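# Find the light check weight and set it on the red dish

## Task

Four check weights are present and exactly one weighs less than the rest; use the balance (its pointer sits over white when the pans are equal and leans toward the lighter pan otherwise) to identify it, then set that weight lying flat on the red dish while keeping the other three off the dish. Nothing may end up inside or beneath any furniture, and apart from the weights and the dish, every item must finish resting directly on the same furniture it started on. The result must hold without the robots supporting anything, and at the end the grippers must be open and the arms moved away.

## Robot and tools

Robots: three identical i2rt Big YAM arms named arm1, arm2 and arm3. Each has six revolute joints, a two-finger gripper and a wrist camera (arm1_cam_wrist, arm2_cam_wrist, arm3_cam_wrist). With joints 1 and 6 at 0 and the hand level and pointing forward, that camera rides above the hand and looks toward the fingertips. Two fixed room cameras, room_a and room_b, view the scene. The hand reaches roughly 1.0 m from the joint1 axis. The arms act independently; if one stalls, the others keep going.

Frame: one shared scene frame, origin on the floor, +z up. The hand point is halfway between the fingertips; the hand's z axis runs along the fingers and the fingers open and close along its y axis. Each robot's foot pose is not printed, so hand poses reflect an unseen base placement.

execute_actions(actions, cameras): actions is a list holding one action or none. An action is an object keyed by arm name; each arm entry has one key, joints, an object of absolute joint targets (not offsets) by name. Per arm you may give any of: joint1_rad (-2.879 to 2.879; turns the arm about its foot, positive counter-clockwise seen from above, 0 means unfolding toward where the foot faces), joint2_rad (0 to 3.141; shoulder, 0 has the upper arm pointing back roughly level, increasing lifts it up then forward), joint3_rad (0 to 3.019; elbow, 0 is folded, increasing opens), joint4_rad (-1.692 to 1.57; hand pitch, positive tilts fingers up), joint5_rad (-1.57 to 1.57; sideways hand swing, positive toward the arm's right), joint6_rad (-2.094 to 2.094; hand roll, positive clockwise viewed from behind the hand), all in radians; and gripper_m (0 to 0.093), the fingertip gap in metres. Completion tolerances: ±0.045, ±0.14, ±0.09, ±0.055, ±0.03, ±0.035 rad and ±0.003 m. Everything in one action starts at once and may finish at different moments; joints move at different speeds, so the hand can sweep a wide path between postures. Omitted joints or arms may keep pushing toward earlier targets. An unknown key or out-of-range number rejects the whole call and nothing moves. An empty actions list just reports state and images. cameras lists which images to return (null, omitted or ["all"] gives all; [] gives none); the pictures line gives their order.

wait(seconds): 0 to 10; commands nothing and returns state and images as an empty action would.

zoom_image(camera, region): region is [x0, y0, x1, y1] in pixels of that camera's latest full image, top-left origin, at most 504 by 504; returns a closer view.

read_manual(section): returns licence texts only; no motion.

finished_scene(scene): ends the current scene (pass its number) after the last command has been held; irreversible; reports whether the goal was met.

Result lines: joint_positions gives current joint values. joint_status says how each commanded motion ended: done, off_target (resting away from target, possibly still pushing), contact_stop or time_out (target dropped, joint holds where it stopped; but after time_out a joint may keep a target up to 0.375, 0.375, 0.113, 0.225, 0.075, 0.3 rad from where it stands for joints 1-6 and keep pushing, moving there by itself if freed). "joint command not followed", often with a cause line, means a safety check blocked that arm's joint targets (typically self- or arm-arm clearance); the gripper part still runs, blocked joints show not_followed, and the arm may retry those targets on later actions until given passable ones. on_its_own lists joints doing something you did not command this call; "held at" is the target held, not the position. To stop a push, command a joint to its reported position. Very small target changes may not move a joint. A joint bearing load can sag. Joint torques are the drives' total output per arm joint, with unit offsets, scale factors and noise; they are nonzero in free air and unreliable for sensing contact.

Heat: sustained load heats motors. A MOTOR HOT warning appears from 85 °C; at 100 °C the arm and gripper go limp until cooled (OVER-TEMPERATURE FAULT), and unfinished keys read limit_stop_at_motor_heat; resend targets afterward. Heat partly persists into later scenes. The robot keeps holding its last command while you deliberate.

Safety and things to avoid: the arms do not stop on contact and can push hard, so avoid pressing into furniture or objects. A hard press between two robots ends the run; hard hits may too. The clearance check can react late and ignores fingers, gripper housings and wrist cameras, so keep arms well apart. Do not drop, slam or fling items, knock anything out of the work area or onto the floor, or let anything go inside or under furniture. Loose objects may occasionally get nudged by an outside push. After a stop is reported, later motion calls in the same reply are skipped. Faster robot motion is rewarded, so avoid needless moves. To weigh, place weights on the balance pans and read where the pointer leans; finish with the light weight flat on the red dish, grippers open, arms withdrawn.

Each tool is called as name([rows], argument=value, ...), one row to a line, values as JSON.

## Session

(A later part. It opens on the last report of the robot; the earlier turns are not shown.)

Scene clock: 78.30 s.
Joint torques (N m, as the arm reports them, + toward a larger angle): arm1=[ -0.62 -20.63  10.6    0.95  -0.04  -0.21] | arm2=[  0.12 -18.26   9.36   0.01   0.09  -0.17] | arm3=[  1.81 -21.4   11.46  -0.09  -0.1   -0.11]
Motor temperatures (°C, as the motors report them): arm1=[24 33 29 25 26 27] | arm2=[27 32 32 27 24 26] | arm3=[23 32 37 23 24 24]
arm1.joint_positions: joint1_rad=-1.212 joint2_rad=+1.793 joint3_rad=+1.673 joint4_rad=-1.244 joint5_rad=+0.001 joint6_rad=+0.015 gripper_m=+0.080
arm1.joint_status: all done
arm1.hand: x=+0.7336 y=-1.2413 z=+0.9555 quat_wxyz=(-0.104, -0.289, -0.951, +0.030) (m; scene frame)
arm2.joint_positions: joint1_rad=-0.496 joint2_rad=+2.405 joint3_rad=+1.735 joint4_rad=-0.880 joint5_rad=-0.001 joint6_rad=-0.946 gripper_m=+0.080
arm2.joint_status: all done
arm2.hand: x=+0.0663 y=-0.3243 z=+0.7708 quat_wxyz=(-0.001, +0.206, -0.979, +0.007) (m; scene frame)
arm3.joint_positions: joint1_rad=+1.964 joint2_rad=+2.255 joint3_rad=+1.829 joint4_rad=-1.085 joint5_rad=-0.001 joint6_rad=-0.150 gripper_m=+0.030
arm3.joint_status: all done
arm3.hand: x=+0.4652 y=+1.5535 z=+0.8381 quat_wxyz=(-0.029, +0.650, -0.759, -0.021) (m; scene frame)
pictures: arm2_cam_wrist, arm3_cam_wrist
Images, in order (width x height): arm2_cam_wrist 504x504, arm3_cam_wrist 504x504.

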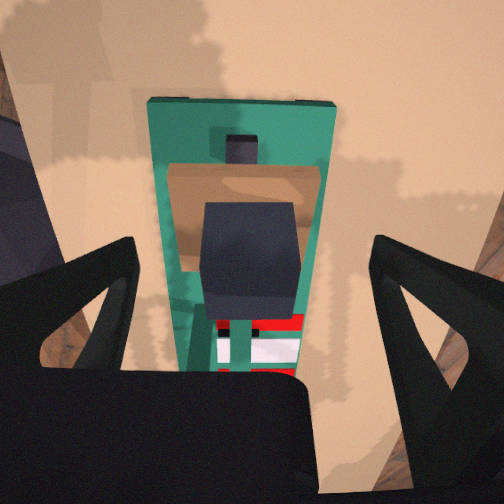

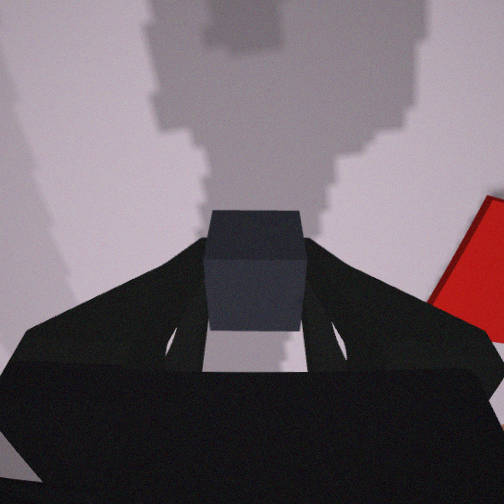

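execute_actions([
  {"arm2":{"joints":{"gripper_m":0.015}},"arm3":{"joints":{"joint2_rad":2.305,"joint4_rad":-1.045}}},
], cameras=["arm2_cam_wrist"])

execute_actions([
  {"arm2":{"joints":{"joint2_rad":2.25,"joint4_rad":-1.03}},"arm3":{"joints":{"joint2_rad":2.35}}},
], cameras=["arm2_cam_wrist","arm3_cam_wrist"])

Scene clock: 82.90 s.
Joint torques (N m, as the arm reports them, + toward a larger angle): arm1=[ -0.61 -20.66  10.6    0.94  -0.04  -0.2 ] | arm2=[  0.48 -17.83   9.44   0.19   0.09  -0.2 ] | arm3=[  0.93 -22.29  10.87   0.85  -0.07  -0.14]
Motor temperatures (°C, as the motors report them): arm1=[24 33 29 25 26 27] | arm2=[27 32 32 27 24 26] | arm3=[23 33 37 23 24 24]
arm1.joint_positions: joint1_rad=-1.212 joint2_rad=+1.793 joint3_rad=+1.673 joint4_rad=-1.244 joint5_rad=+0.001 joint6_rad=+0.015 gripper_m=+0.080
arm1.joint_status: not commanded
arm1.hand: x=+0.7336 y=-1.2413 z=+0.9555 quat_wxyz=(-0.104, -0.289, -0.951, +0.030) (m; scene frame)
arm2.joint_positions: joint1_rad=-0.496 joint2_rad=+2.405 joint3_rad=+1.735 joint4_rad=-0.881 joint5_rad=-0.001 joint6_rad=-0.946 gripper_m=+0.029
arm2.joint_status: gripper_m off_target (ended at +0.029, target +0.015)
arm2.hand: x=+0.0661 y=-0.3241 z=+0.7708 quat_wxyz=(+0.000, +0.206, -0.979, +0.007) (m; scene frame)
arm3.joint_positions: joint1_rad=+1.964 joint2_rad=+2.324 joint3_rad=+1.829 joint4_rad=-1.061 joint5_rad=-0.001 joint6_rad=-0.150 gripper_m=+0.030
arm3.joint_status: all done
arm3.hand: x=+0.4633 y=+1.5482 z=+0.7933 quat_wxyz=(-0.010, +0.651, -0.759, -0.009) (m; scene frame)
pictures: arm2_cam_wrist
Images, in order (width x height): arm2_cam_wrist 504x504.

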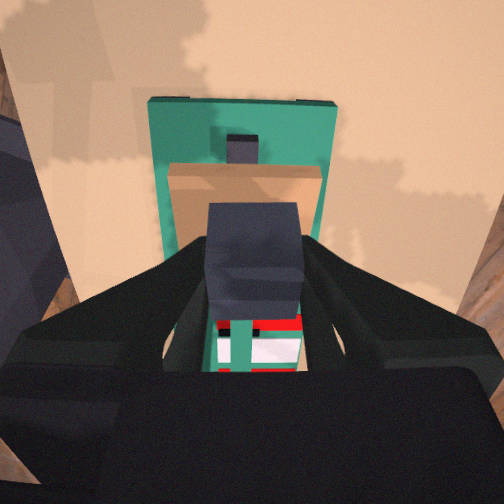

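Scene clock: 84.20 s.
Joint torques (N m, as the arm reports them, + toward a larger angle): arm1=[ -0.63 -20.63  10.62   0.95  -0.04  -0.2 ] | arm2=[  0.8  -18.1   10.33   0.1    0.14  -0.22] | arm3=[  1.52 -20.58  10.55   0.81  -0.13  -0.16]
Motor temperatures (°C, as the motors report them): arm1=[24 33 29 25 26 27] | arm2=[27 32 32 27 24 26] | arm3=[23 33 37 23 24 24]
arm1.joint_positions: joint1_rad=-1.212 joint2_rad=+1.793 joint3_rad=+1.673 joint4_rad=-1.244 joint5_rad=+0.001 joint6_rad=+0.015 gripper_m=+0.080
arm1.joint_status: not commanded
arm1.hand: x=+0.7336 y=-1.2413 z=+0.9555 quat_wxyz=(-0.104, -0.289, -0.951, +0.030) (m; scene frame)
arm2.joint_positions: joint1_rad=-0.496 joint2_rad=+2.241 joint3_rad=+1.735 joint4_rad=-1.020 joint5_rad=-0.001 joint6_rad=-0.946 gripper_m=+0.029
arm2.joint_status: all done
arm2.hand: x=+0.0703 y=-0.3253 z=+0.8738 quat_wxyz=(-0.010, +0.206, -0.978, +0.015) (m; scene frame)
arm3.joint_positions: joint1_rad=+1.964 joint2_rad=+2.338 joint3_rad=+1.833 joint4_rad=-1.058 joint5_rad=+0.000 joint6_rad=-0.150 gripper_m=+0.030
arm3.joint_status: all done
arm3.hand: x=+0.4633 y=+1.5477 z=+0.7849 quat_wxyz=(-0.007, +0.651, -0.759, -0.007) (m; scene frame)
pictures: arm2_cam_wrist, arm3_cam_wrist
Images, in order (width x height): arm2_cam_wrist 504x504, arm3_cam_wrist 504x504.

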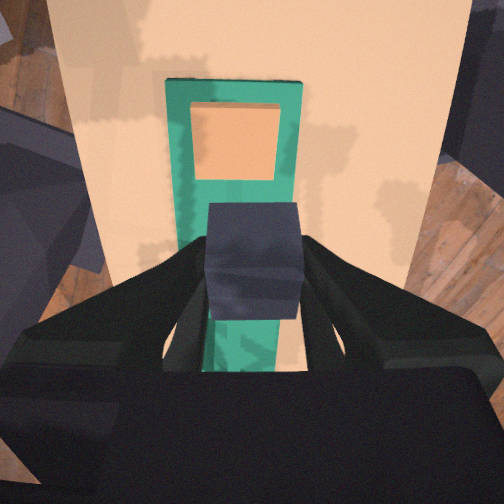

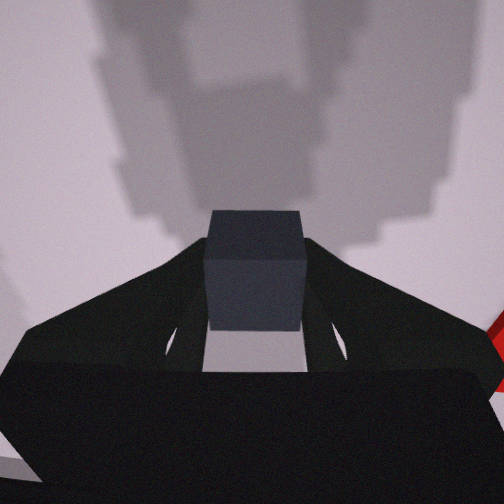

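execute_actions([
  {"arm2":{"joints":{"joint1_rad":0.81,"joint4_rad":-1.165,"joint6_rad":0.015}},"arm3":{"joints":{"joint2_rad":2.335,"gripper_m":0.075}}},
], cameras=["arm3_cam_wrist"])

execute_actions([
  {"arm2":{"joints":{"joint2_rad":2.335}},"arm3":{"joints":{"joint2_rad":2.15,"joint4_rad":-1.22}}},
], cameras=["arm2_cam_wrist","room_a"])

zoom_image(camera="room_a", region=[360, 225, 440, 285])

Scene clock: 92.50 s.
Joint torques (N m, as the arm reports them, + toward a larger angle): arm1=[ -0.64 -20.69  10.61   0.96  -0.04  -0.2 ] | arm2=[  0.08 -17.14   9.73  -0.04   0.24   0.01] | arm3=[  1.37 -21.55  10.76   0.86  -0.1   -0.14]
Motor temperatures (°C, as the motors report them): arm1=[24 33 30 25 26 27] | arm2=[27 32 33 27 24 26] | arm3=[23 33 37 23 24 24]
arm1.joint_positions: joint1_rad=-1.212 joint2_rad=+1.793 joint3_rad=+1.673 joint4_rad=-1.244 joint5_rad=+0.001 joint6_rad=+0.015 gripper_m=+0.080
arm1.joint_status: not commanded
arm1.hand: x=+0.7336 y=-1.2413 z=+0.9555 quat_wxyz=(-0.104, -0.289, -0.951, +0.030) (m; scene frame)
arm2.joint_positions: joint1_rad=+0.820 joint2_rad=+2.241 joint3_rad=+1.740 joint4_rad=-1.154 joint5_rad=-0.003 joint6_rad=+0.000 gripper_m=+0.029
arm2.joint_status: all done
arm2.hand: x=-0.0529 y=+0.4480 z=+0.8743 quat_wxyz=(+0.047, +0.382, -0.923, +0.014) (m; scene frame)
arm3.joint_positions: joint1_rad=+1.964 joint2_rad=+2.338 joint3_rad=+1.833 joint4_rad=-1.058 joint5_rad=+0.000 joint6_rad=-0.150 gripper_m=+0.075
arm3.joint_status: all done
arm3.hand: x=+0.4633 y=+1.5477 z=+0.7849 quat_wxyz=(-0.007, +0.651, -0.759, -0.007) (m; scene frame)
pictures: arm3_cam_wrist
Images, in order (width x height): arm3_cam_wrist 504x504.

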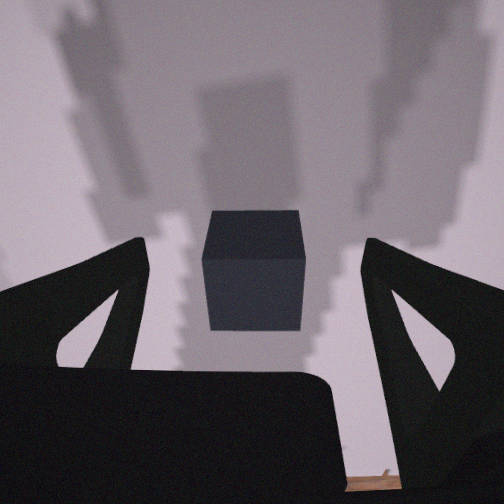

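Scene clock: 93.80 s.
Joint torques (N m, as the arm reports them, + toward a larger angle): arm1=[ -0.64 -20.65  10.61   0.95  -0.04  -0.21] | arm2=[ -0.63 -19.99   9.14  -0.27   0.26  -0.01] | arm3=[  1.22 -19.22   9.84  -0.2   -0.13  -0.12]
Motor temperatures (°C, as the motors report them): arm1=[24 33 30 25 26 27] | arm2=[27 32 33 27 24 26] | arm3=[23 33 37 23 24 24]
arm1.joint_positions: joint1_rad=-1.212 joint2_rad=+1.793 joint3_rad=+1.673 joint4_rad=-1.244 joint5_rad=+0.001 joint6_rad=+0.015 gripper_m=+0.080
arm1.joint_status: not commanded
arm1.hand: x=+0.7336 y=-1.2413 z=+0.9555 quat_wxyz=(-0.104, -0.289, -0.951, +0.030) (m; scene frame)
arm2.joint_positions: joint1_rad=+0.820 joint2_rad=+2.346 joint3_rad=+1.740 joint4_rad=-1.155 joint5_rad=-0.003 joint6_rad=+0.000 gripper_m=+0.029
arm2.joint_status: all done
arm2.hand: x=-0.0691 y=+0.4325 z=+0.8125 quat_wxyz=(+0.096, +0.381, -0.919, +0.034) (m; scene frame)
arm3.joint_positions: joint1_rad=+1.964 joint2_rad=+2.145 joint3_rad=+1.852 joint4_rad=-1.204 joint5_rad=+0.000 joint6_rad=-0.150 gripper_m=+0.075
arm3.joint_status: all done
arm3.hand: x=+0.4631 y=+1.5450 z=+0.9163 quat_wxyz=(-0.035, +0.650, -0.759, -0.024) (m; scene frame)
pictures: arm2_cam_wrist, room_a
Images, in order (width x height): arm2_cam_wrist 504x504, room_a 896x504.

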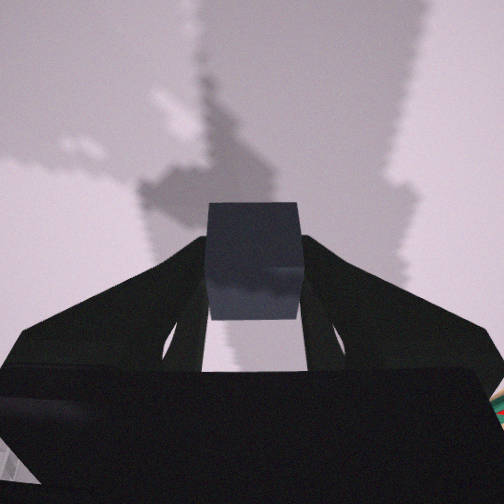

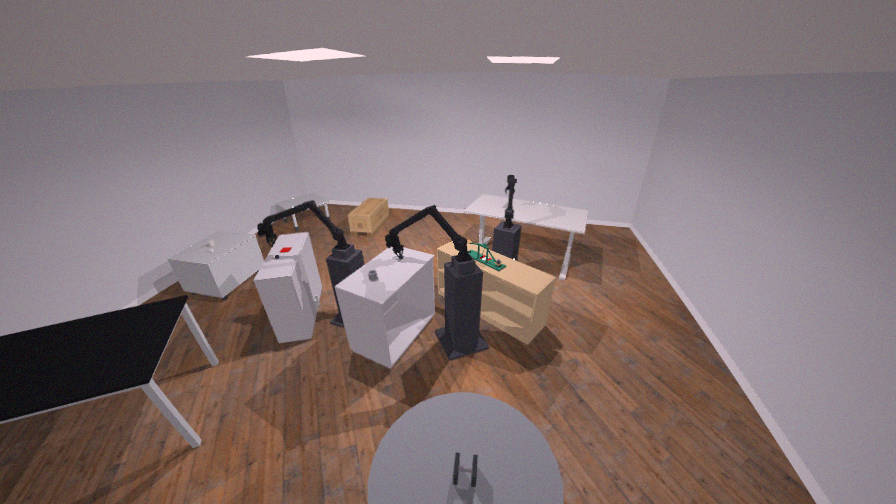

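Region (360, 225, 440, 285) of room_a's 896x504 image, scaled by 6.300, with more detail than that image has; it fills the top 378 rows of this view, and the rest is white.

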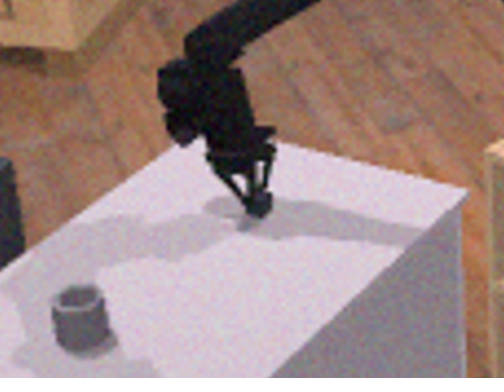

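execute_actions([
  {"arm2":{"joints":{"joint2_rad":2.392}},"arm3":{"joints":{"joint1_rad":-0.2,"joint2_rad":1.99,"joint3_rad":1.61,"joint4_rad":-1.155,"joint6_rad":0.175,"gripper_m":0.093}}},
], cameras=["arm2_cam_wrist"])

Scene clock: 101.43 s.
Joint torques (N m, as the arm reports them, + toward a larger angle): arm1=[ -0.64 -20.64  10.61   0.95  -0.04  -0.2 ] | arm2=[ -0.13 -17.16   8.88  -0.12   0.2    0.02] | arm3=[  1.56 -18.47   8.     0.36  -0.1    0.15]
Motor temperatures (°C, as the motors report them): arm1=[24 33 30 25 26 27] | arm2=[27 32 33 27 24 26] | arm3=[23 33 36 23 24 24]
arm1.joint_positions: joint1_rad=-1.212 joint2_rad=+1.793 joint3_rad=+1.673 joint4_rad=-1.244 joint5_rad=+0.001 joint6_rad=+0.015 gripper_m=+0.080
arm1.joint_status: not commanded
arm1.hand: x=+0.7336 y=-1.2413 z=+0.9555 quat_wxyz=(-0.104, -0.289, -0.951, +0.030) (m; scene frame)
arm2.joint_positions: joint1_rad=+0.820 joint2_rad=+2.368 joint3_rad=+1.740 joint4_rad=-1.158 joint5_rad=-0.002 joint6_rad=+0.001 gripper_m=+0.029
arm2.joint_status: all done
arm2.hand: x=-0.0733 y=+0.4282 z=+0.7999 quat_wxyz=(+0.107, +0.379, -0.918, +0.039) (m; scene frame)
arm3.joint_positions: joint1_rad=-0.212 joint2_rad=+1.992 joint3_rad=+1.609 joint4_rad=-1.158 joint5_rad=+0.001 joint6_rad=+0.164 gripper_m=+0.093
arm3.joint_status: all done
arm3.hand: x=+0.6321 y=+0.4340 z=+0.9065 quat_wxyz=(-0.010, -0.511, -0.860, +0.001) (m; scene frame)
pictures: arm2_cam_wrist
Images, in order (width x height): arm2_cam_wrist 504x504.

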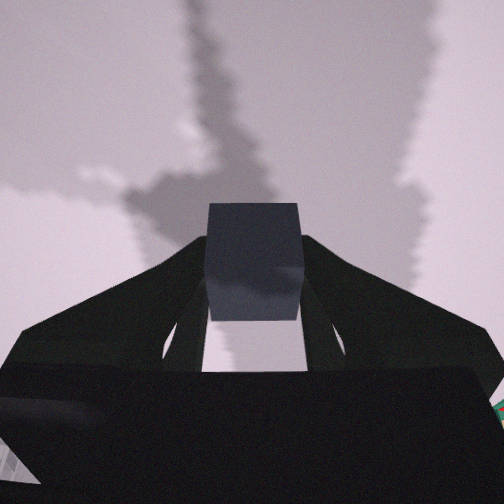

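execute_actions([
  {"arm2":{"joints":{"joint2_rad":2.37,"gripper_m":0.08}}},
], cameras=["arm2_cam_wrist"])

execute_actions([
  {"arm2":{"joints":{"joint2_rad":1.95,"joint4_rad":-1.4}},"arm3":{"joints":{"joint1_rad":-0.5}}},
], cameras=[])

execute_actions([
  {"arm2":{"joints":{"joint1_rad":2.0,"joint2_rad":1.3}},"arm3":{"joints":{"joint1_rad":-1.49}}},
], cameras=["arm3_cam_wrist","room_a"])

Scene clock: 107.77 s.
Joint torques (N m, as the arm reports them, + toward a larger angle): arm1=[ -0.61 -20.65  10.61   0.96  -0.04  -0.2 ] | arm2=[ -0.27 -19.15   8.71  -0.23   0.19   0.01] | arm3=[  1.74 -18.17   8.08   0.3   -0.14   0.1 ]
Motor temperatures (°C, as the motors report them): arm1=[24 33 30 25 26 27] | arm2=[27 32 32 27 24 26] | arm3=[23 32 36 23 24 24]
arm1.joint_positions: joint1_rad=-1.212 joint2_rad=+1.793 joint3_rad=+1.673 joint4_rad=-1.244 joint5_rad=+0.001 joint6_rad=+0.015 gripper_m=+0.080
arm1.joint_status: not commanded
arm1.hand: x=+0.7336 y=-1.2413 z=+0.9555 quat_wxyz=(-0.104, -0.289, -0.951, +0.030) (m; scene frame)
arm2.joint_positions: joint1_rad=+0.820 joint2_rad=+2.368 joint3_rad=+1.740 joint4_rad=-1.158 joint5_rad=-0.002 joint6_rad=+0.001 gripper_m=+0.080
arm2.joint_status: all done
arm2.hand: x=-0.0732 y=+0.4283 z=+0.8001 quat_wxyz=(+0.107, +0.379, -0.918, +0.039) (m; scene frame)
arm3.joint_positions: joint1_rad=-0.212 joint2_rad=+1.992 joint3_rad=+1.609 joint4_rad=-1.158 joint5_rad=+0.001 joint6_rad=+0.164 gripper_m=+0.093
arm3.joint_status: not commanded
arm3.hand: x=+0.6321 y=+0.4340 z=+0.9065 quat_wxyz=(-0.010, -0.511, -0.860, +0.001) (m; scene frame)
pictures: arm2_cam_wrist
Images, in order (width x height): arm2_cam_wrist 504x504.

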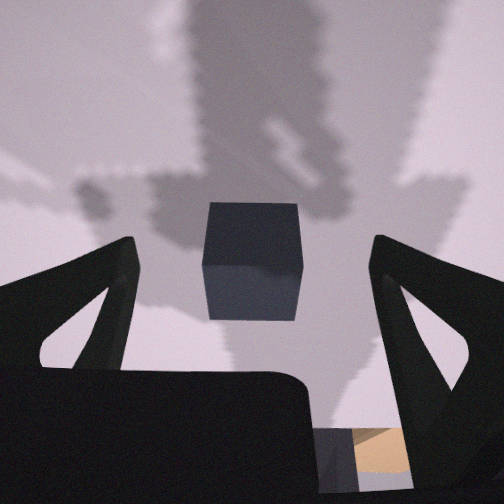

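Scene clock: 109.30 s.
Joint torques (N m, as the arm reports them, + toward a larger angle): arm1=[ -0.61 -20.64  10.61   0.94  -0.04  -0.21] | arm2=[  0.07 -16.5    9.48   0.07   0.25   0.02] | arm3=[  1.14 -17.68   8.07   0.39  -0.1    0.11]
Motor temperatures (°C, as the motors report them): arm1=[24 33 30 25 26 27] | arm2=[27 32 33 27 24 26] | arm3=[23 32 36 23 24 24]
arm1.joint_positions: joint1_rad=-1.212 joint2_rad=+1.793 joint3_rad=+1.673 joint4_rad=-1.244 joint5_rad=+0.001 joint6_rad=+0.015 gripper_m=+0.080
arm1.joint_status: not commanded
arm1.hand: x=+0.7336 y=-1.2413 z=+0.9555 quat_wxyz=(-0.104, -0.289, -0.951, +0.030) (m; scene frame)
arm2.joint_positions: joint1_rad=+0.820 joint2_rad=+1.950 joint3_rad=+1.756 joint4_rad=-1.390 joint5_rad=-0.002 joint6_rad=+0.001 gripper_m=+0.080
arm2.joint_status: all done
arm2.hand: x=-0.0698 y=+0.4291 z=+1.0561 quat_wxyz=(+0.013, +0.382, -0.924, +0.000) (m; scene frame)
arm3.joint_positions: joint1_rad=-0.500 joint2_rad=+1.992 joint3_rad=+1.609 joint4_rad=-1.158 joint5_rad=+0.001 joint6_rad=+0.165 gripper_m=+0.093
arm3.joint_status: all done
arm3.hand: x=+0.4824 y=+0.3487 z=+0.9057 quat_wxyz=(-0.008, -0.629, -0.777, +0.004) (m; scene frame)
pictures: none
No camera images: the call's "cameras" was empty. Leave "cameras" out to get every camera's image.

Scene clock: 110.97 s.
Joint torques (N m, as the arm reports them, + toward a larger angle): arm1=[ -0.59 -20.66  10.61   0.95  -0.04  -0.2 ] | arm2=[ 1.16 -8.16  9.79  1.28  0.22  0.  ] | arm3=[  1.22 -17.94   8.14   0.55  -0.13   0.16]
Motor temperatures (°C, as the motors report them): arm1=[24 33 30 25 26 27] | arm2=[27 32 33 27 24 26] | arm3=[23 32 36 23 24 24]
arm1.joint_positions: joint1_rad=-1.212 joint2_rad=+1.793 joint3_rad=+1.673 joint4_rad=-1.244 joint5_rad=+0.001 joint6_rad=+0.015 gripper_m=+0.080
arm1.joint_status: not commanded
arm1.hand: x=+0.7336 y=-1.2413 z=+0.9555 quat_wxyz=(-0.104, -0.289, -0.951, +0.030) (m; scene frame)
arm2.joint_positions: joint1_rad=+1.996 joint2_rad=+1.304 joint3_rad=+1.756 joint4_rad=-1.390 joint5_rad=-0.002 joint6_rad=+0.003 gripper_m=+0.080
arm2.joint_status: all done
arm2.hand: x=-0.6681 y=+0.4497 z=+1.4089 quat_wxyz=(-0.167, +0.787, -0.532, -0.264) (m; scene frame)
arm3.joint_positions: joint1_rad=-1.501 joint2_rad=+1.992 joint3_rad=+1.609 joint4_rad=-1.158 joint5_rad=+0.002 joint6_rad=+0.166 gripper_m=+0.093
arm3.joint_status: all done
arm3.hand: x=-0.0893 y=+0.4215 z=+0.9073 quat_wxyz=(-0.001, -0.925, -0.380, +0.011) (m; scene frame)
pictures: arm3_cam_wrist, room_a
Images, in order (width x height): arm3_cam_wrist 504x504, room_a 896x504.

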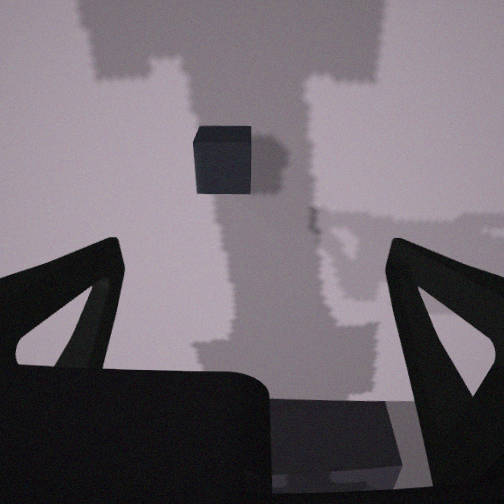

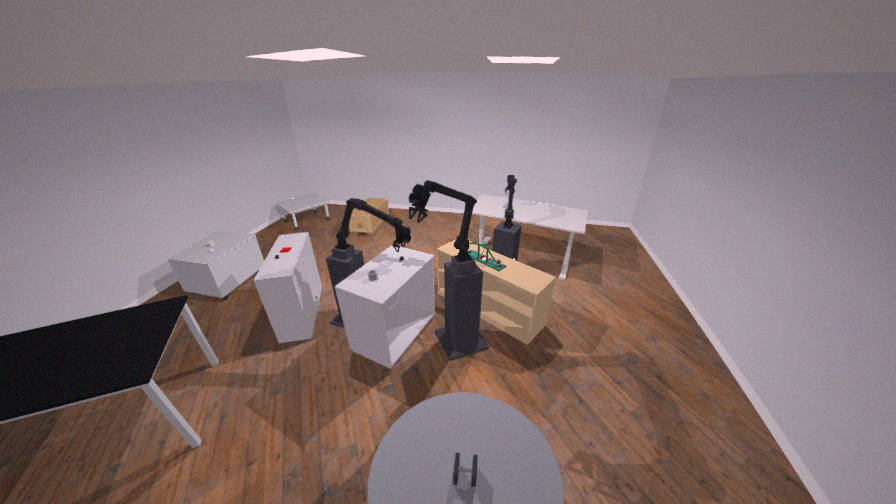

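execute_actions([
  {"arm3":{"joints":{"joint1_rad":-1.462,"joint2_rad":2.128,"joint3_rad":1.567,"joint4_rad":-0.967,"joint6_rad":0.21}}},
], cameras=["arm3_cam_wrist"])

Scene clock: 117.00 s.
Joint torques (N m, as the arm reports them, + toward a larger angle): arm1=[ -0.6  -20.64  10.61   0.95  -0.04  -0.2 ] | arm2=[ 1.11 -8.11  9.78  1.25  0.19  0.03] | arm3=[  1.16 -20.11   8.37   0.97  -0.14   0.14]
Motor temperatures (°C, as the motors report them): arm1=[24 33 30 25 26 27] | arm2=[27 31 33 27 24 26] | arm3=[23 32 35 23 24 24]
arm1.joint_positions: joint1_rad=-1.212 joint2_rad=+1.793 joint3_rad=+1.673 joint4_rad=-1.244 joint5_rad=+0.001 joint6_rad=+0.015 gripper_m=+0.080
arm1.joint_status: not commanded
arm1.hand: x=+0.7336 y=-1.2413 z=+0.9555 quat_wxyz=(-0.104, -0.289, -0.951, +0.030) (m; scene frame)
arm2.joint_positions: joint1_rad=+1.996 joint2_rad=+1.304 joint3_rad=+1.756 joint4_rad=-1.390 joint5_rad=-0.002 joint6_rad=+0.003 gripper_m=+0.080
arm2.joint_status: not commanded
arm2.hand: x=-0.6681 y=+0.4497 z=+1.4089 quat_wxyz=(-0.167, +0.787, -0.532, -0.264) (m; scene frame)
arm3.joint_positions: joint1_rad=-1.467 joint2_rad=+2.141 joint3_rad=+1.551 joint4_rad=-0.984 joint5_rad=+0.002 joint6_rad=+0.198 gripper_m=+0.093
arm3.joint_status: all done
arm3.hand: x=-0.0729 y=+0.4112 z=+0.8016 quat_wxyz=(+0.007, -0.925, -0.380, -0.002) (m; scene frame)
pictures: arm3_cam_wrist
Images, in order (width x height): arm3_cam_wrist 504x504.

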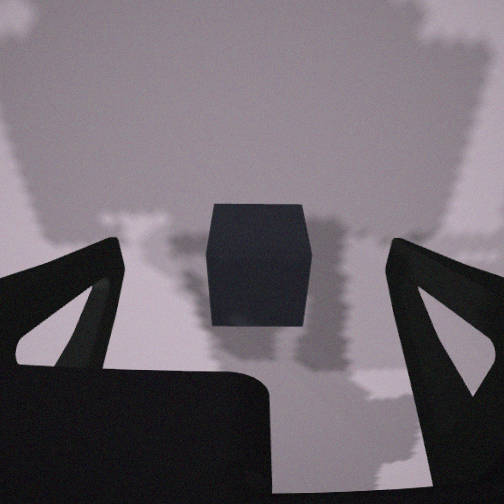

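execute_actions([
  {"arm3":{"joints":{"gripper_m":0.015}}},
], cameras=[])

execute_actions([
  {"arm3":{"joints":{"joint3_rad":1.75,"joint4_rad":-1.1}}},
], cameras=["arm3_cam_wrist"])

Scene clock: 121.10 s.
Joint torques (N m, as the arm reports them, + toward a larger angle): arm1=[ -0.59 -20.65  10.62   0.95  -0.04  -0.21] | arm2=[ 0.89 -8.07  9.76  1.3   0.18 -0.01] | arm3=[  0.88 -19.33   8.36   0.77  -0.17   0.13]
Motor temperatures (°C, as the motors report them): arm1=[24 33 30 25 26 27] | arm2=[27 31 33 27 24 26] | arm3=[23 33 35 23 24 24]
arm1.joint_positions: joint1_rad=-1.212 joint2_rad=+1.793 joint3_rad=+1.673 joint4_rad=-1.244 joint5_rad=+0.001 joint6_rad=+0.015 gripper_m=+0.080
arm1.joint_status: not commanded
arm1.hand: x=+0.7336 y=-1.2413 z=+0.9555 quat_wxyz=(-0.104, -0.289, -0.951, +0.030) (m; scene frame)
arm2.joint_positions: joint1_rad=+1.996 joint2_rad=+1.304 joint3_rad=+1.756 joint4_rad=-1.390 joint5_rad=-0.002 joint6_rad=+0.003 gripper_m=+0.080
arm2.joint_status: not commanded
arm2.hand: x=-0.6681 y=+0.4497 z=+1.4089 quat_wxyz=(-0.167, +0.787, -0.532, -0.264) (m; scene frame)
arm3.joint_positions: joint1_rad=-1.467 joint2_rad=+2.141 joint3_rad=+1.551 joint4_rad=-0.983 joint5_rad=+0.001 joint6_rad=+0.198 gripper_m=+0.030
arm3.joint_status: gripper_m off_target (ended at +0.030, target +0.015)
arm3.hand: x=-0.0729 y=+0.4110 z=+0.8016 quat_wxyz=(+0.007, -0.925, -0.380, -0.002) (m; scene frame)
pictures: none
No camera images: the call's "cameras" was empty. Leave "cameras" out to get every camera's image.

Scene clock: 122.10 s.
Joint torques (N m, as the arm reports them, + toward a larger angle): arm1=[ -0.62 -20.7   10.61   0.95  -0.04  -0.21] | arm2=[ 1.31 -7.59  9.89  1.23  0.17 -0.02] | arm3=[  0.74 -19.94  10.57  -0.3   -0.11   0.13]
Motor temperatures (°C, as the motors report them): arm1=[24 33 30 25 26 27] | arm2=[27 31 33 27 24 26] | arm3=[23 33 35 23 24 24]
arm1.joint_positions: joint1_rad=-1.212 joint2_rad=+1.793 joint3_rad=+1.673 joint4_rad=-1.244 joint5_rad=+0.001 joint6_rad=+0.015 gripper_m=+0.080
arm1.joint_status: not commanded
arm1.hand: x=+0.7336 y=-1.2413 z=+0.9555 quat_wxyz=(-0.104, -0.289, -0.951, +0.030) (m; scene frame)
arm2.joint_positions: joint1_rad=+1.996 joint2_rad=+1.304 joint3_rad=+1.756 joint4_rad=-1.390 joint5_rad=-0.002 joint6_rad=+0.003 gripper_m=+0.080
arm2.joint_status: not commanded
arm2.hand: x=-0.6681 y=+0.4497 z=+1.4089 quat_wxyz=(-0.167, +0.787, -0.532, -0.264) (m; scene frame)
arm3.joint_positions: joint1_rad=-1.467 joint2_rad=+2.132 joint3_rad=+1.720 joint4_rad=-1.085 joint5_rad=+0.001 joint6_rad=+0.198 gripper_m=+0.030
arm3.joint_status: all done
arm3.hand: x=-0.0999 y=+0.3701 z=+0.8633 quat_wxyz=(-0.014, -0.924, -0.380, +0.029) (m; scene frame)
pictures: arm3_cam_wrist
Images, in order (width x height): arm3_cam_wrist 504x504.

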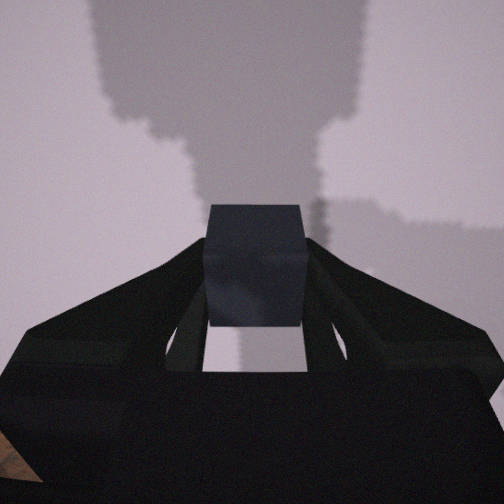

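execute_actions([
  {"arm3":{"joints":{"joint1_rad":1.71,"joint2_rad":2.21,"joint3_rad":1.865,"joint6_rad":-0.18}}},
], cameras=["arm3_cam_wrist"])

Scene clock: 126.77 s.
Joint torques (N m, as the arm reports them, + toward a larger angle): arm1=[ -0.61 -20.67  10.62   0.95  -0.04  -0.2 ] | arm2=[ 1.08 -7.81  9.78  1.22  0.22 -0.02] | arm3=[  0.68 -21.12   9.82   0.09  -0.02  -0.13]
Motor temperatures (°C, as the motors report them): arm1=[24 33 30 25 26 27] | arm2=[27 31 33 27 24 26] | arm3=[23 33 36 23 24 24]
arm1.joint_positions: joint1_rad=-1.212 joint2_rad=+1.793 joint3_rad=+1.673 joint4_rad=-1.244 joint5_rad=+0.001 joint6_rad=+0.015 gripper_m=+0.080
arm1.joint_status: not commanded
arm1.hand: x=+0.7336 y=-1.2413 z=+0.9555 quat_wxyz=(-0.104, -0.289, -0.951, +0.030) (m; scene frame)
arm2.joint_positions: joint1_rad=+1.996 joint2_rad=+1.304 joint3_rad=+1.756 joint4_rad=-1.390 joint5_rad=-0.002 joint6_rad=+0.003 gripper_m=+0.080
arm2.joint_status: not commanded
arm2.hand: x=-0.6681 y=+0.4497 z=+1.4089 quat_wxyz=(-0.167, +0.787, -0.532, -0.264) (m; scene frame)
arm3.joint_positions: joint1_rad=+1.718 joint2_rad=+2.216 joint3_rad=+1.845 joint4_rad=-1.089 joint5_rad=-0.002 joint6_rad=-0.170 gripper_m=+0.030
arm3.joint_status: all done
arm3.hand: x=+0.6215 y=+1.4938 z=+0.8688 quat_wxyz=(-0.053, +0.560, -0.826, -0.029) (m; scene frame)
pictures: arm3_cam_wrist
Images, in order (width x height): arm3_cam_wrist 504x504.

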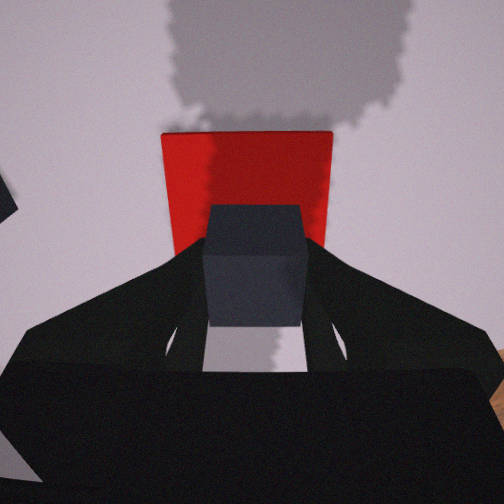

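execute_actions([
  {"arm3":{"joints":{"joint2_rad":2.298}}},
], cameras=[])

execute_actions([
  {"arm3":{"joints":{"joint2_rad":2.348}}},
], cameras=["arm3_cam_wrist"])

Scene clock: 130.47 s.
Joint torques (N m, as the arm reports them, + toward a larger angle): arm1=[ -0.64 -20.65  10.61   0.95  -0.04  -0.2 ] | arm2=[ 0.39 -7.45  9.73  1.38  0.2   0.  ] | arm3=[  0.98 -23.25   9.41  -0.06  -0.03  -0.1 ]
Motor temperatures (°C, as the motors report them): arm1=[24 33 31 25 26 27] | arm2=[27 31 33 27 24 26] | arm3=[23 33 36 23 24 24]
arm1.joint_positions: joint1_rad=-1.212 joint2_rad=+1.793 joint3_rad=+1.673 joint4_rad=-1.244 joint5_rad=+0.001 joint6_rad=+0.015 gripper_m=+0.080
arm1.joint_status: not commanded
arm1.hand: x=+0.7336 y=-1.2413 z=+0.9555 quat_wxyz=(-0.104, -0.289, -0.951, +0.030) (m; scene frame)
arm2.joint_positions: joint1_rad=+1.996 joint2_rad=+1.304 joint3_rad=+1.756 joint4_rad=-1.390 joint5_rad=-0.002 joint6_rad=+0.003 gripper_m=+0.080
arm2.joint_status: not commanded
arm2.hand: x=-0.6681 y=+0.4497 z=+1.4089 quat_wxyz=(-0.167, +0.787, -0.532, -0.264) (m; scene frame)
arm3.joint_positions: joint1_rad=+1.718 joint2_rad=+2.317 joint3_rad=+1.845 joint4_rad=-1.089 joint5_rad=-0.002 joint6_rad=-0.170 gripper_m=+0.030
arm3.joint_status: all done
arm3.hand: x=+0.6131 y=+1.4811 z=+0.8017 quat_wxyz=(-0.006, +0.561, -0.828, -0.008) (m; scene frame)
pictures: none
No camera images: the call's "cameras" was empty. Leave "cameras" out to get every camera's image.

Scene clock: 131.20 s.
Joint torques (N m, as the arm reports them, + toward a larger angle): arm1=[ -0.63 -20.66  10.62   0.95  -0.04  -0.21] | arm2=[ 0.89 -8.33  9.94  1.16  0.23 -0.02] | arm3=[  0.18 -20.17   9.3   -0.08  -0.04  -0.1 ]
Motor temperatures (°C, as the motors report them): arm1=[24 33 31 25 26 27] | arm2=[27 31 33 27 24 26] | arm3=[23 33 36 23 24 24]
arm1.joint_positions: joint1_rad=-1.212 joint2_rad=+1.793 joint3_rad=+1.673 joint4_rad=-1.244 joint5_rad=+0.001 joint6_rad=+0.015 gripper_m=+0.080
arm1.joint_status: not commanded
arm1.hand: x=+0.7336 y=-1.2413 z=+0.9555 quat_wxyz=(-0.104, -0.289, -0.951, +0.030) (m; scene frame)
arm2.joint_positions: joint1_rad=+1.996 joint2_rad=+1.304 joint3_rad=+1.756 joint4_rad=-1.390 joint5_rad=-0.002 joint6_rad=+0.003 gripper_m=+0.080
arm2.joint_status: not commanded
arm2.hand: x=-0.6681 y=+0.4497 z=+1.4089 quat_wxyz=(-0.167, +0.787, -0.532, -0.264) (m; scene frame)
arm3.joint_positions: joint1_rad=+1.718 joint2_rad=+2.335 joint3_rad=+1.845 joint4_rad=-1.090 joint5_rad=-0.001 joint6_rad=-0.170 gripper_m=+0.030
arm3.joint_status: all done
arm3.hand: x=+0.6114 y=+1.4781 z=+0.7903 quat_wxyz=(+0.002, +0.561, -0.828, -0.004) (m; scene frame)
pictures: arm3_cam_wrist
Images, in order (width x height): arm3_cam_wrist 504x504.

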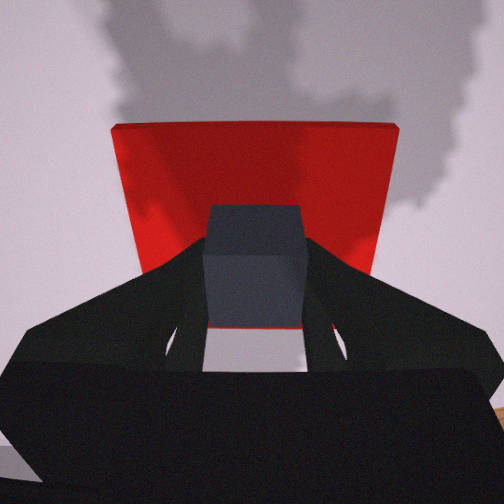

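execute_actions([
  {"arm3":{"joints":{"joint2_rad":2.332,"gripper_m":0.08}}},
], cameras=[])

execute_actions([
  {"arm1":{"joints":{"joint2_rad":1.5}},"arm3":{"joints":{"joint2_rad":1.8,"joint4_rad":-1.4}}},
])

zoom_image(camera="room_b", region=[300, 190, 600, 420])

Scene clock: 135.47 s.
Joint torques (N m, as the arm reports them, + toward a larger angle): arm1=[ -0.65 -20.65  10.61   0.95  -0.04  -0.21] | arm2=[ 1.34 -7.97  9.72  1.5   0.17 -0.02] | arm3=[  0.59 -21.06   9.3   -0.08  -0.03  -0.06]
Motor temperatures (°C, as the motors report them): arm1=[24 33 31 25 26 27] | arm2=[27 30 33 27 24 26] | arm3=[23 33 36 23 24 24]
arm1.joint_positions: joint1_rad=-1.212 joint2_rad=+1.793 joint3_rad=+1.673 joint4_rad=-1.244 joint5_rad=+0.001 joint6_rad=+0.015 gripper_m=+0.080
arm1.joint_status: not commanded
arm1.hand: x=+0.7336 y=-1.2413 z=+0.9555 quat_wxyz=(-0.104, -0.289, -0.951, +0.030) (m; scene frame)
arm2.joint_positions: joint1_rad=+1.996 joint2_rad=+1.304 joint3_rad=+1.756 joint4_rad=-1.390 joint5_rad=-0.002 joint6_rad=+0.003 gripper_m=+0.080
arm2.joint_status: not commanded
arm2.hand: x=-0.6681 y=+0.4497 z=+1.4089 quat_wxyz=(-0.167, +0.787, -0.532, -0.264) (m; scene frame)
arm3.joint_positions: joint1_rad=+1.718 joint2_rad=+2.335 joint3_rad=+1.845 joint4_rad=-1.090 joint5_rad=-0.001 joint6_rad=-0.170 gripper_m=+0.080
arm3.joint_status: all done
arm3.hand: x=+0.6114 y=+1.4782 z=+0.7905 quat_wxyz=(+0.002, +0.561, -0.828, -0.004) (m; scene frame)
pictures: none
No camera images: the call's "cameras" was empty. Leave "cameras" out to get every camera's image.

Scene clock: 137.13 s.
Joint torques (N m, as the arm reports them, + toward a larger angle): arm1=[ -0.63 -17.16  11.11   1.45  -0.04  -0.21] | arm2=[ 0.89 -7.83  9.79  1.32  0.23 -0.01] | arm3=[ -0.33 -17.19   9.95   0.26  -0.01  -0.09]
Motor temperatures (°C, as the motors report them): arm1=[24 33 31 25 26 27] | arm2=[27 30 33 27 24 26] | arm3=[23 33 36 23 24 24]
arm1.joint_positions: joint1_rad=-1.212 joint2_rad=+1.505 joint3_rad=+1.673 joint4_rad=-1.244 joint5_rad=+0.001 joint6_rad=+0.015 gripper_m=+0.080
arm1.joint_status: all done
arm1.hand: x=+0.6960 y=-1.2170 z=+1.1165 quat_wxyz=(-0.239, -0.281, -0.927, +0.069) (m; scene frame)
arm2.joint_positions: joint1_rad=+1.996 joint2_rad=+1.304 joint3_rad=+1.756 joint4_rad=-1.390 joint5_rad=-0.002 joint6_rad=+0.003 gripper_m=+0.080
arm2.joint_status: not commanded
arm2.hand: x=-0.6681 y=+0.4497 z=+1.4089 quat_wxyz=(-0.167, +0.787, -0.532, -0.264) (m; scene frame)
arm3.joint_positions: joint1_rad=+1.718 joint2_rad=+1.809 joint3_rad=+1.854 joint4_rad=-1.384 joint5_rad=-0.001 joint6_rad=-0.170 gripper_m=+0.080
arm3.joint_status: all done
arm3.hand: x=+0.5845 y=+1.4296 z=+1.1187 quat_wxyz=(-0.108, +0.557, -0.822, -0.053) (m; scene frame)
pictures: arm1_cam_wrist, arm2_cam_wrist, arm3_cam_wrist, room_a, room_b
Images, in order (width x height): arm1_cam_wrist 504x504, arm2_cam_wrist 504x504, arm3_cam_wrist 504x504, room_a 896x504, room_b 896x504.

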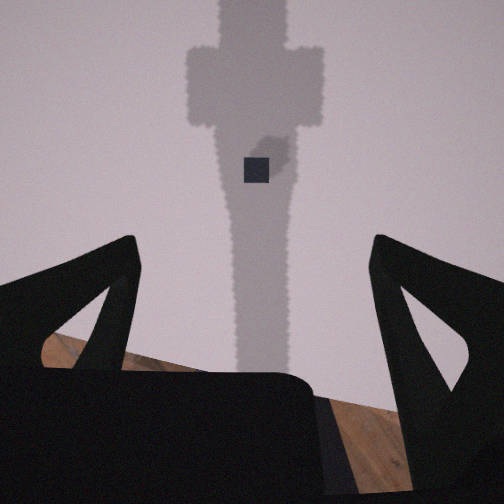

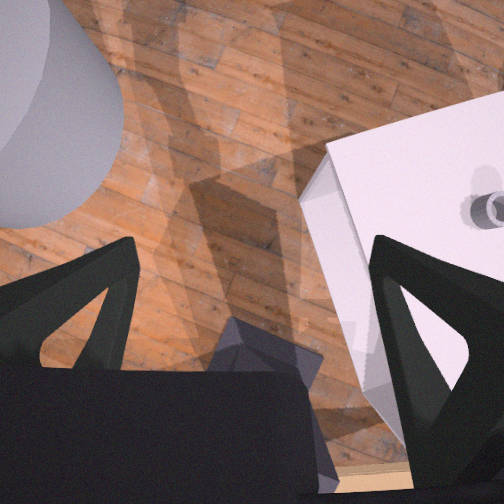

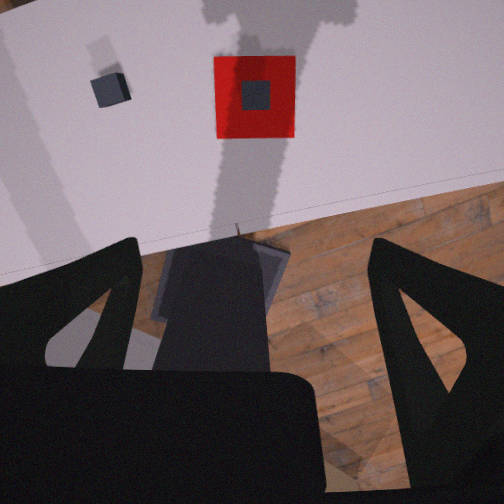

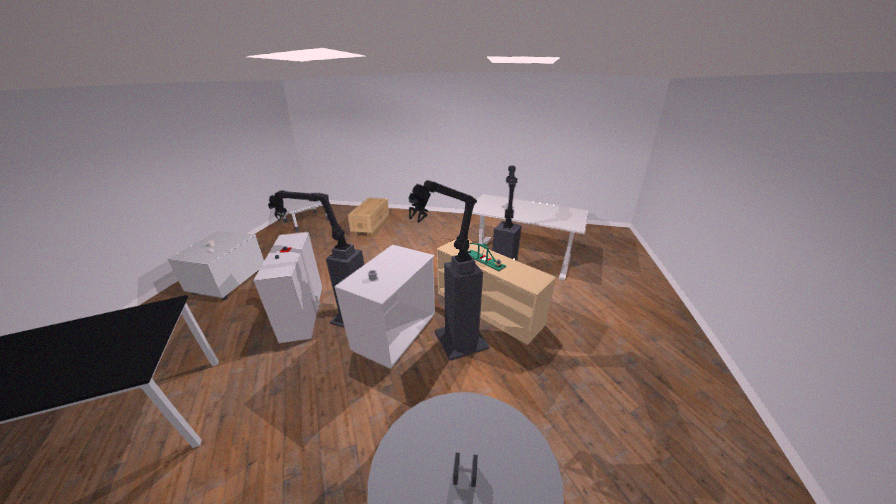

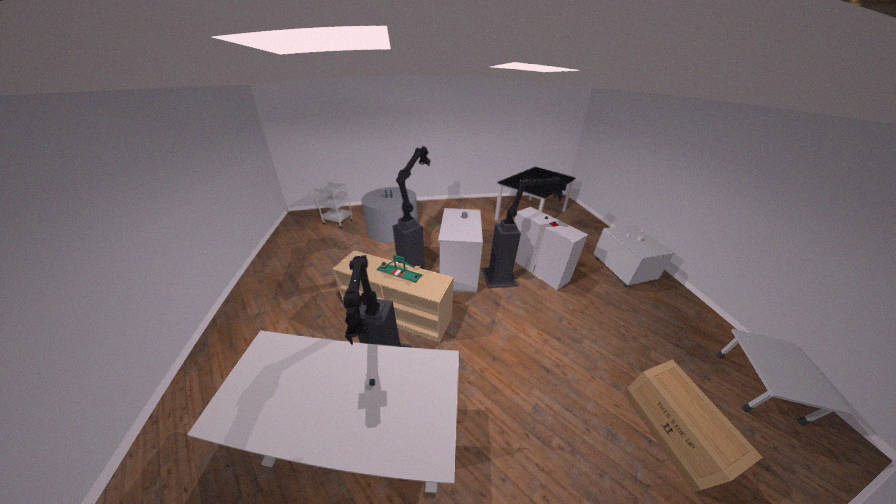

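Region (300, 190, 600, 420) of room_b's 896x504 image, scaled by 1.680, with more detail than that image has; it fills the top 386 rows of this view, and the rest is white.

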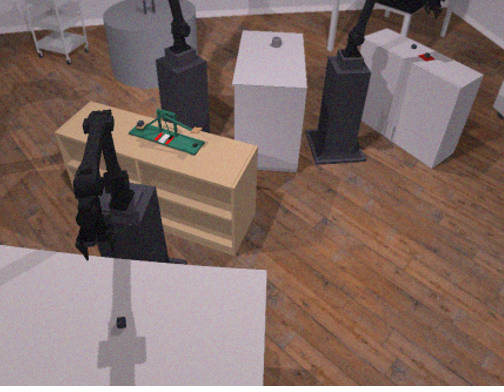

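finished_scene(scene=2)

The scene is finished: the task was done.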